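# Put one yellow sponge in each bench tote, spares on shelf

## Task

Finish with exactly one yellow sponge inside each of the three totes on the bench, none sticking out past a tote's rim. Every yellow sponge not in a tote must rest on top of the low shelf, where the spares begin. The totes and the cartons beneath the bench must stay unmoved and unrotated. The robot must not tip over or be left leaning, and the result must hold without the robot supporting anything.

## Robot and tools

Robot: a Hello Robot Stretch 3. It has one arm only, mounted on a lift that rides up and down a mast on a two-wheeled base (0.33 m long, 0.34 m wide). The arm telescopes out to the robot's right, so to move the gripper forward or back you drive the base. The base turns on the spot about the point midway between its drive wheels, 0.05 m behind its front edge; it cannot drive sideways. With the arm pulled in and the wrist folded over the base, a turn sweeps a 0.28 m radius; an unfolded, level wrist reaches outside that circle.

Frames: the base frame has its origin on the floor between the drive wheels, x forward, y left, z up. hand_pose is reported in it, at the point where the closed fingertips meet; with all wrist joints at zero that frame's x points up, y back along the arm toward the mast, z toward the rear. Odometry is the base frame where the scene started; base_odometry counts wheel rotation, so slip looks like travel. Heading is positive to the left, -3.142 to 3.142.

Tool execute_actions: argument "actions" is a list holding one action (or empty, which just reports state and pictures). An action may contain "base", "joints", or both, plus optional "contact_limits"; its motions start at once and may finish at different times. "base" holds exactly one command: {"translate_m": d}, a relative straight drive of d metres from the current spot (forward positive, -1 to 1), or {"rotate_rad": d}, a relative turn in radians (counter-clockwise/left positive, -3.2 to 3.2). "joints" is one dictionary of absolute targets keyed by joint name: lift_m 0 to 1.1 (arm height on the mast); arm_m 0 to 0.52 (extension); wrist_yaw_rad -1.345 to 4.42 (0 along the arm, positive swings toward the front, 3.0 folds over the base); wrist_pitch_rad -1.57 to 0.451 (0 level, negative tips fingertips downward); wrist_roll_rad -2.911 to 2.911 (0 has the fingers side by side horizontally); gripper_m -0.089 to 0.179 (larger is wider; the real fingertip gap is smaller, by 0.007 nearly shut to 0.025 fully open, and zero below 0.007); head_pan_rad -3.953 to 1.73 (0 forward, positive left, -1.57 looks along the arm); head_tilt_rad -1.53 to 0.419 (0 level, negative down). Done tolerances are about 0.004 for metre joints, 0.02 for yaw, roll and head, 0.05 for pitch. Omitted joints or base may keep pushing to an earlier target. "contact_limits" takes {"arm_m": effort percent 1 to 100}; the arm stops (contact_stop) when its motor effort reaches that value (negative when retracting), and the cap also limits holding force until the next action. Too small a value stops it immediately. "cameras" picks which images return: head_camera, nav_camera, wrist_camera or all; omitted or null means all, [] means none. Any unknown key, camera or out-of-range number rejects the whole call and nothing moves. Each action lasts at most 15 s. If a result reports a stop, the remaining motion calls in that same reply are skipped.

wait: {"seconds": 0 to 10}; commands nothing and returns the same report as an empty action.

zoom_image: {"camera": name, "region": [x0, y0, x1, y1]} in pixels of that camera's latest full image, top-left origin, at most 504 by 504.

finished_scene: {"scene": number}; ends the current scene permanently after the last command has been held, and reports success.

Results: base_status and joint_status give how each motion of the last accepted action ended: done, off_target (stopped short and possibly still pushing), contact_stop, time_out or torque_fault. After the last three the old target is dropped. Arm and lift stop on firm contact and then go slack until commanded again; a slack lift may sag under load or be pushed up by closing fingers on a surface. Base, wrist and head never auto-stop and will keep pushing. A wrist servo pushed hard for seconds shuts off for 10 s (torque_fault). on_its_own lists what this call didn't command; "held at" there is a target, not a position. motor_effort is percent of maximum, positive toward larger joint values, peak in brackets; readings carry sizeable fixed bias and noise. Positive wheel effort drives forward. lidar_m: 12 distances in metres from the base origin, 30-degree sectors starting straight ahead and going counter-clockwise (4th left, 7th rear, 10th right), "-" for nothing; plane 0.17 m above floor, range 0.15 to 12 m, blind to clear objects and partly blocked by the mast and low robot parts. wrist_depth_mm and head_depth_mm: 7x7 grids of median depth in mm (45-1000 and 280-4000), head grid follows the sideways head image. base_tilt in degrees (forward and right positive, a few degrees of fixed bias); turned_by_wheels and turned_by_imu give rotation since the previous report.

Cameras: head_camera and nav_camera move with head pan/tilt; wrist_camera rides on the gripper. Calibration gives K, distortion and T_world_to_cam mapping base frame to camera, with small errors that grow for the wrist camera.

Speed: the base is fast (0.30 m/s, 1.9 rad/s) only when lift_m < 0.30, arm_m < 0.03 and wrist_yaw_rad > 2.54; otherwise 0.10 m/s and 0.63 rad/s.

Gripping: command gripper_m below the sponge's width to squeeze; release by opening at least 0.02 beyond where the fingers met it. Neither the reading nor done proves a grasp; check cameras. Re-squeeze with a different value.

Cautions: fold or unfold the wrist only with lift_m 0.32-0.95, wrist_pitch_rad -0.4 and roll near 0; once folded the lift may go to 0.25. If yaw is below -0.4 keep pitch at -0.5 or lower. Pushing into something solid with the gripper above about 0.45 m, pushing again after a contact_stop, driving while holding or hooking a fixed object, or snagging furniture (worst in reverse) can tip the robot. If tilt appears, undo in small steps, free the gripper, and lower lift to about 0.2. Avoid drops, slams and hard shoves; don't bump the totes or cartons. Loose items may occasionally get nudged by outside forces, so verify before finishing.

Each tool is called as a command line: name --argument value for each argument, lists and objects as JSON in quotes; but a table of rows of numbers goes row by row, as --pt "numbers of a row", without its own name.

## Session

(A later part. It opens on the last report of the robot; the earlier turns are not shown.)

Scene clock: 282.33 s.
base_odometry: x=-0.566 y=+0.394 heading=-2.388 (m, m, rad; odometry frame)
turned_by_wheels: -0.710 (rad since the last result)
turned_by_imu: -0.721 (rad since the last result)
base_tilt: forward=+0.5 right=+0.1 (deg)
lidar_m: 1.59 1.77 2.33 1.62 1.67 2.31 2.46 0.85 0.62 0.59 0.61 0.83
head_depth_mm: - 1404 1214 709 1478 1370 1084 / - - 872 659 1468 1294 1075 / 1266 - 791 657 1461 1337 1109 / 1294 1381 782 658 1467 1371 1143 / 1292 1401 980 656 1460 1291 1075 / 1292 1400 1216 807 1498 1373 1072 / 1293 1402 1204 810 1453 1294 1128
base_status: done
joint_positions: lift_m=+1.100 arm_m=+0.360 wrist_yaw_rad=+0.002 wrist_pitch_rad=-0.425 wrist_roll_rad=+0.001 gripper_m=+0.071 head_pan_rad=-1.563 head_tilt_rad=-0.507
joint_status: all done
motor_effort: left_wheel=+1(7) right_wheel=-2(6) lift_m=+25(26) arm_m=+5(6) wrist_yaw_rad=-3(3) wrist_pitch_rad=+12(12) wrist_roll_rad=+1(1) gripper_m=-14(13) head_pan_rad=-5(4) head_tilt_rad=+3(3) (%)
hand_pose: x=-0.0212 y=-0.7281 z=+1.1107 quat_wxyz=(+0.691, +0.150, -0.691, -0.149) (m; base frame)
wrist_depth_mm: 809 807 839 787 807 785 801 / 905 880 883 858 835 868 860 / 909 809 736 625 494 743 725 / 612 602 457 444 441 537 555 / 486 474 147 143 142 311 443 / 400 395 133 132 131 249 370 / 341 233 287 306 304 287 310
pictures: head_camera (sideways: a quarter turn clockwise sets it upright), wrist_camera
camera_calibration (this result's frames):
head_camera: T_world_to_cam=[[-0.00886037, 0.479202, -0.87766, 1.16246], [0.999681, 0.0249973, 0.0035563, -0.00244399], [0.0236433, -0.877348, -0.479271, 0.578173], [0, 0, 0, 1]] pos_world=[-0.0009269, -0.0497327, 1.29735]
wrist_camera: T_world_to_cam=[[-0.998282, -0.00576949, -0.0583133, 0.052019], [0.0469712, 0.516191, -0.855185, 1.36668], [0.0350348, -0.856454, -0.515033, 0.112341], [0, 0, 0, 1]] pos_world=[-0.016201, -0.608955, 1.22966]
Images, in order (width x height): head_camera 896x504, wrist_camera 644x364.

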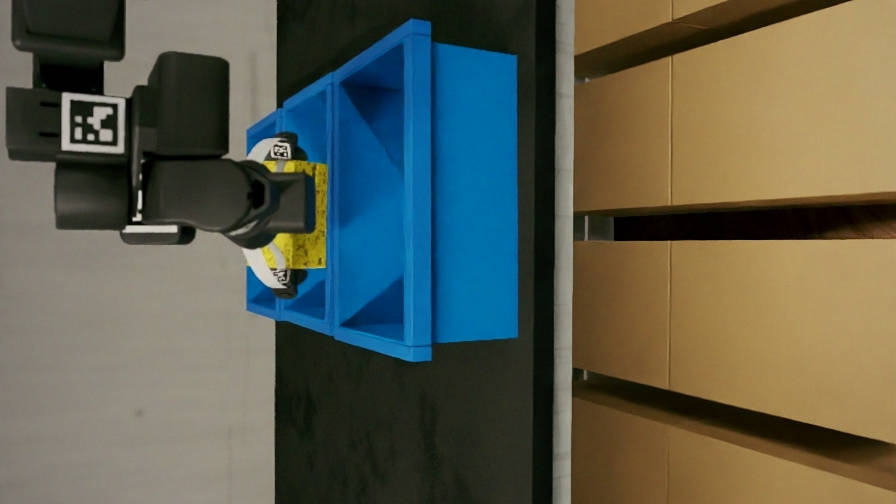

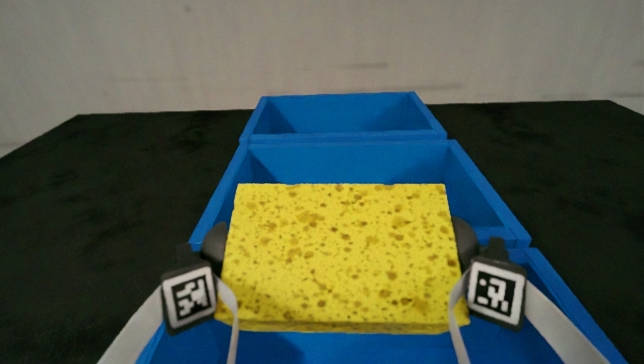

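execute_actions --actions '[{"base":{"translate_m":-0.025},"joints":{"arm_m":0.41}}]' --cameras '[]'

execute_actions --actions '[{"joints":{"wrist_pitch_rad":-0.9}}]' --cameras '[]'

execute_actions --actions '[{"joints":{"arm_m":0.435}}]' --cameras '["wrist_camera"]'

Scene clock: 287.97 s.
base_odometry: x=-0.547 y=+0.411 heading=-2.388 (m, m, rad; odometry frame)
turned_by_wheels: +0.000 (rad since the last result)
turned_by_imu: +0.001 (rad since the last result)
base_tilt: forward=+0.5 right=-0.1 (deg)
lidar_m: 1.61 1.80 2.33 1.61 1.68 2.31 2.44 0.85 0.62 0.59 0.61 0.83
head_depth_mm: - 1406 1211 775 1468 1380 1103 / 1261 1444 980 661 1461 1292 1081 / 1269 - 785 660 1456 1305 1080 / 1289 1397 789 660 1515 1543 1307 / 1304 1391 900 659 1466 1298 1079 / 1296 1392 1208 738 1476 1336 1080 / 1299 1400 1212 806 1460 1342 1133
base_status: done
joint_positions: lift_m=+1.100 arm_m=+0.410 wrist_yaw_rad=+0.002 wrist_pitch_rad=-0.425 wrist_roll_rad=+0.001 gripper_m=+0.071 head_pan_rad=-1.563 head_tilt_rad=-0.507
joint_status: all done
motor_effort: left_wheel=+2(4) right_wheel=-2(6) lift_m=+26(25) arm_m=+4(3) wrist_yaw_rad=-3(3) wrist_pitch_rad=+12(12) wrist_roll_rad=+1(1) gripper_m=-13(14) head_pan_rad=-4(5) head_tilt_rad=+3(3) (%)
hand_pose: x=-0.0212 y=-0.7782 z=+1.1107 quat_wxyz=(+0.691, +0.150, -0.691, -0.149) (m; base frame)
wrist_depth_mm: 763 776 753 762 759 745 736 / 831 829 820 838 837 806 827 / 850 816 602 587 593 735 707 / 613 602 396 393 385 551 540 / 479 472 148 143 142 445 444 / 399 384 133 132 131 373 373 / 339 223 222 221 222 224 319
pictures: none
No camera images: the call's "cameras" was empty. Leave "cameras" out to get every camera's image.

Scene clock: 289.07 s.
base_odometry: x=-0.547 y=+0.411 heading=-2.388 (m, m, rad; odometry frame)
turned_by_wheels: +0.000 (rad since the last result)
turned_by_imu: +0.000 (rad since the last result)
base_tilt: forward=+0.2 right=+0.1 (deg)
lidar_m: 1.62 1.79 2.33 1.61 1.67 2.31 2.45 0.85 0.61 0.59 0.61 0.83
head_depth_mm: - 1406 1212 774 1468 1375 1106 / 1254 1434 974 662 1473 1302 1077 / 1258 - 782 661 1460 1303 1080 / 1295 1382 883 658 1521 1547 1300 / 1292 1386 936 660 1465 1300 1080 / 1299 1414 1206 737 1472 1333 1075 / 1296 1407 1208 810 1465 1337 1132
base_status: not commanded
joint_positions: lift_m=+1.100 arm_m=+0.410 wrist_yaw_rad=+0.002 wrist_pitch_rad=-0.905 wrist_roll_rad=+0.001 gripper_m=+0.071 head_pan_rad=-1.563 head_tilt_rad=-0.507
joint_status: all done
motor_effort: left_wheel=+1(2) right_wheel=-2(2) lift_m=+26(26) arm_m=+5(5) wrist_yaw_rad=-2(1) wrist_pitch_rad=+3(9) wrist_roll_rad=+1(1) gripper_m=-13(14) head_pan_rad=-4(5) head_tilt_rad=+3(3) (%)
hand_pose: x=-0.0214 y=-0.6939 z=+1.0219 quat_wxyz=(+0.636, +0.310, -0.635, -0.309) (m; base frame)
wrist_depth_mm: 443 293 378 377 363 252 407 / 392 220 219 217 206 204 363 / 348 216 225 228 231 219 316 / 182 233 273 262 265 235 172 / 171 230 147 143 142 222 156 / 166 214 133 132 131 196 157 / 165 229 234 231 229 227 151
pictures: none
No camera images: the call's "cameras" was empty. Leave "cameras" out to get every camera's image.

Scene clock: 290.20 s.
base_odometry: x=-0.547 y=+0.411 heading=-2.388 (m, m, rad; odometry frame)
turned_by_wheels: +0.000 (rad since the last result)
turned_by_imu: +0.000 (rad since the last result)
base_tilt: forward=+0.5 right=+0.1 (deg)
lidar_m: 1.61 1.79 2.33 1.61 1.68 2.31 2.44 0.85 0.62 0.59 0.61 0.83
head_depth_mm: 1258 1395 1218 774 1468 1379 1108 / 1267 1438 979 659 1467 1299 1081 / 1264 - 778 660 1460 1294 1078 / 1295 1389 877 660 1510 1541 1315 / 1298 1384 935 659 1468 1293 1076 / 1290 1399 1206 738 1467 1328 1078 / 1299 1407 1203 809 1462 1326 1135
base_status: not commanded
joint_positions: lift_m=+1.100 arm_m=+0.435 wrist_yaw_rad=+0.002 wrist_pitch_rad=-0.906 wrist_roll_rad=+0.001 gripper_m=+0.071 head_pan_rad=-1.563 head_tilt_rad=-0.507
joint_status: all done
motor_effort: left_wheel=+2(2) right_wheel=-2(2) lift_m=+26(25) arm_m=+4(8) wrist_yaw_rad=-3(3) wrist_pitch_rad=+3(3) wrist_roll_rad=+1(1) gripper_m=-12(11) head_pan_rad=-5(4) head_tilt_rad=+3(3) (%)
hand_pose: x=-0.0214 y=-0.7188 z=+1.0218 quat_wxyz=(+0.636, +0.310, -0.635, -0.309) (m; base frame)
wrist_depth_mm: 443 271 356 358 351 273 406 / 391 215 211 208 208 208 360 / 350 196 197 195 194 193 316 / 182 219 227 217 220 222 171 / 169 232 147 143 142 221 156 / 167 214 134 132 131 195 156 / 166 230 235 231 227 227 149
pictures: wrist_camera
camera_calibration (this result's frames):
wrist_camera: T_world_to_cam=[[-0.998323, 0.0220423, -0.0535337, 0.0617882], [0.0466975, 0.853162, -0.519552, 1.18509], [0.0342208, -0.521181, -0.85276, 0.66066], [0, 0, 0, 1]] pos_world=[-0.0162647, -0.668114, 1.18241]
Images, in order (width x height): wrist_camera 644x364.

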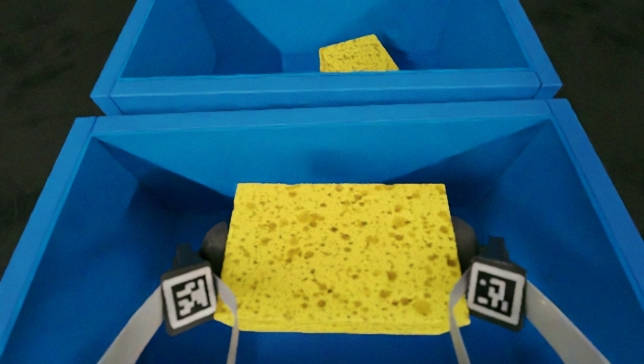

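execute_actions --actions '[{"joints":{"lift_m":1.022,"arm_m":0.443}}]' --cameras '[]'

execute_actions --actions '[{"joints":{"gripper_m":0.14}}]' --cameras '[]'

execute_actions --actions '[{"joints":{"lift_m":1.1,"arm_m":0.41}}]' --cameras '["wrist_camera"]'

finished_scene --scene 1

Scene clock: 294.33 s.
base_odometry: x=-0.547 y=+0.411 heading=-2.388 (m, m, rad; odometry frame)
turned_by_wheels: +0.000 (rad since the last result)
turned_by_imu: +0.000 (rad since the last result)
base_tilt: forward=+0.4 right=+0.1 (deg)
lidar_m: 1.62 1.80 2.34 1.62 1.67 2.30 2.44 0.85 0.62 0.59 0.61 0.83
head_depth_mm: 1285 1363 1065 772 1467 1378 1105 / 1291 1367 818 660 1469 1301 1079 / 1295 1373 - 659 1463 1299 1082 / 1296 1386 976 659 1518 1544 1300 / 1297 1383 895 658 1459 1298 1086 / 1299 1412 1204 738 1472 1340 1081 / 1294 1401 1208 811 1461 1343 1140
base_status: not commanded
joint_positions: lift_m=+1.022 arm_m=+0.443 wrist_yaw_rad=+0.002 wrist_pitch_rad=-0.907 wrist_roll_rad=+0.001 gripper_m=+0.071 head_pan_rad=-1.563 head_tilt_rad=-0.507
joint_status: all done
motor_effort: left_wheel=+2(2) right_wheel=-2(2) lift_m=+15(20) arm_m=+4(4) wrist_yaw_rad=-3(3) wrist_pitch_rad=+3(3) wrist_roll_rad=+1(1) gripper_m=-14(12) head_pan_rad=-5(6) head_tilt_rad=+3(3) (%)
hand_pose: x=-0.0214 y=-0.7266 z=+0.9444 quat_wxyz=(+0.636, +0.310, -0.635, -0.310) (m; base frame)
wrist_depth_mm: 123 123 123 124 125 125 126 / 143 144 145 146 147 148 144 / 167 175 175 178 180 181 153 / 169 209 212 204 206 206 154 / 168 199 147 143 142 193 155 / 167 185 133 132 131 179 156 / 164 171 167 163 161 163 149
pictures: none
No camera images: the call's "cameras" was empty. Leave "cameras" out to get every camera's image.

Scene clock: 295.53 s.
base_odometry: x=-0.547 y=+0.411 heading=-2.388 (m, m, rad; odometry frame)
turned_by_wheels: +0.000 (rad since the last result)
turned_by_imu: +0.000 (rad since the last result)
base_tilt: forward=+0.4 right=+0.0 (deg)
lidar_m: 1.62 1.79 2.33 1.62 1.67 2.31 2.44 0.85 0.61 0.59 0.61 0.83
head_depth_mm: 1294 1363 1062 775 1478 1376 1107 / 1293 1370 819 661 1462 1301 1080 / 1294 1368 - 659 1465 1299 1082 / 1292 1390 980 657 1508 1544 1298 / 1295 1390 899 659 1466 1298 1078 / 1295 1404 1210 738 1472 1331 1074 / 1296 1404 1213 810 1469 1322 1131
base_status: not commanded
joint_positions: lift_m=+1.022 arm_m=+0.443 wrist_yaw_rad=+0.002 wrist_pitch_rad=-0.907 wrist_roll_rad=+0.001 gripper_m=+0.140 head_pan_rad=-1.563 head_tilt_rad=-0.507
joint_status: all done
motor_effort: left_wheel=+2(2) right_wheel=-2(2) lift_m=+14(14) arm_m=+4(4) wrist_yaw_rad=-2(2) wrist_pitch_rad=+3(3) wrist_roll_rad=+1(1) gripper_m=+1(86) head_pan_rad=-4(4) head_tilt_rad=+3(3) (%)
hand_pose: x=-0.0214 y=-0.7266 z=+0.9444 quat_wxyz=(+0.636, +0.310, -0.635, -0.310) (m; base frame)
wrist_depth_mm: 123 122 123 124 125 126 126 / 143 144 146 146 147 148 144 / 166 175 177 178 180 180 153 / 170 210 212 204 209 207 154 / 169 201 156 149 149 193 155 / 167 187 140 137 137 - 148 / 162 168 167 163 135 164 154
pictures: none
No camera images: the call's "cameras" was empty. Leave "cameras" out to get every camera's image.

Scene clock: 297.07 s.
base_odometry: x=-0.547 y=+0.411 heading=-2.388 (m, m, rad; odometry frame)
turned_by_wheels: +0.000 (rad since the last result)
turned_by_imu: +0.000 (rad since the last result)
base_tilt: forward=+0.3 right=+0.0 (deg)
lidar_m: 1.62 1.80 2.33 1.62 1.67 2.31 2.44 0.85 0.62 0.59 0.61 0.83
head_depth_mm: - 1391 1222 773 1463 1378 1105 / 1260 1424 987 659 1470 1297 1083 / 1261 - 790 660 1460 1291 1078 / 1293 1390 798 659 1518 1551 1296 / 1291 1381 971 659 1467 1295 1079 / 1293 1403 1212 740 1469 1334 1081 / 1301 1402 1216 808 1459 1328 1136
base_status: not commanded
joint_positions: lift_m=+1.100 arm_m=+0.410 wrist_yaw_rad=+0.002 wrist_pitch_rad=-0.907 wrist_roll_rad=+0.001 gripper_m=+0.140 head_pan_rad=-1.563 head_tilt_rad=-0.507
joint_status: all done
motor_effort: left_wheel=+2(2) right_wheel=-2(2) lift_m=+25(27) arm_m=-4(4) wrist_yaw_rad=-2(4) wrist_pitch_rad=+3(3) wrist_roll_rad=+1(1) gripper_m=+0(1) head_pan_rad=-5(5) head_tilt_rad=+3(3) (%)
hand_pose: x=-0.0214 y=-0.6942 z=+1.0217 quat_wxyz=(+0.636, +0.310, -0.635, -0.310) (m; base frame)
wrist_depth_mm: 436 270 374 373 368 251 406 / 390 219 217 216 205 206 361 / 345 213 226 228 230 217 316 / 182 233 287 276 290 235 172 / 171 223 279 230 264 222 157 / 166 201 254 219 247 - 150 / 161 234 238 237 236 229 158
pictures: wrist_camera
camera_calibration (this result's frames):
wrist_camera: T_world_to_cam=[[-0.998323, 0.0220717, -0.0535212, 0.0612511], [0.0466979, 0.853437, -0.5191, 1.16385], [0.0342195, -0.520729, -0.853036, 0.673994], [0, 0, 0, 1]] pos_world=[-0.0162648, -0.643655, 1.18237]
Images, in order (width x height): wrist_camera 644x364.

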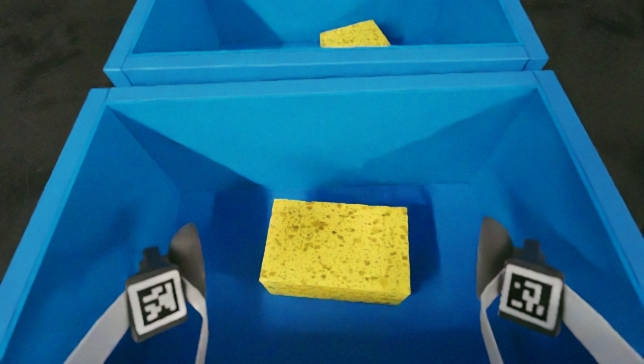

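The scene is finished: the task was done.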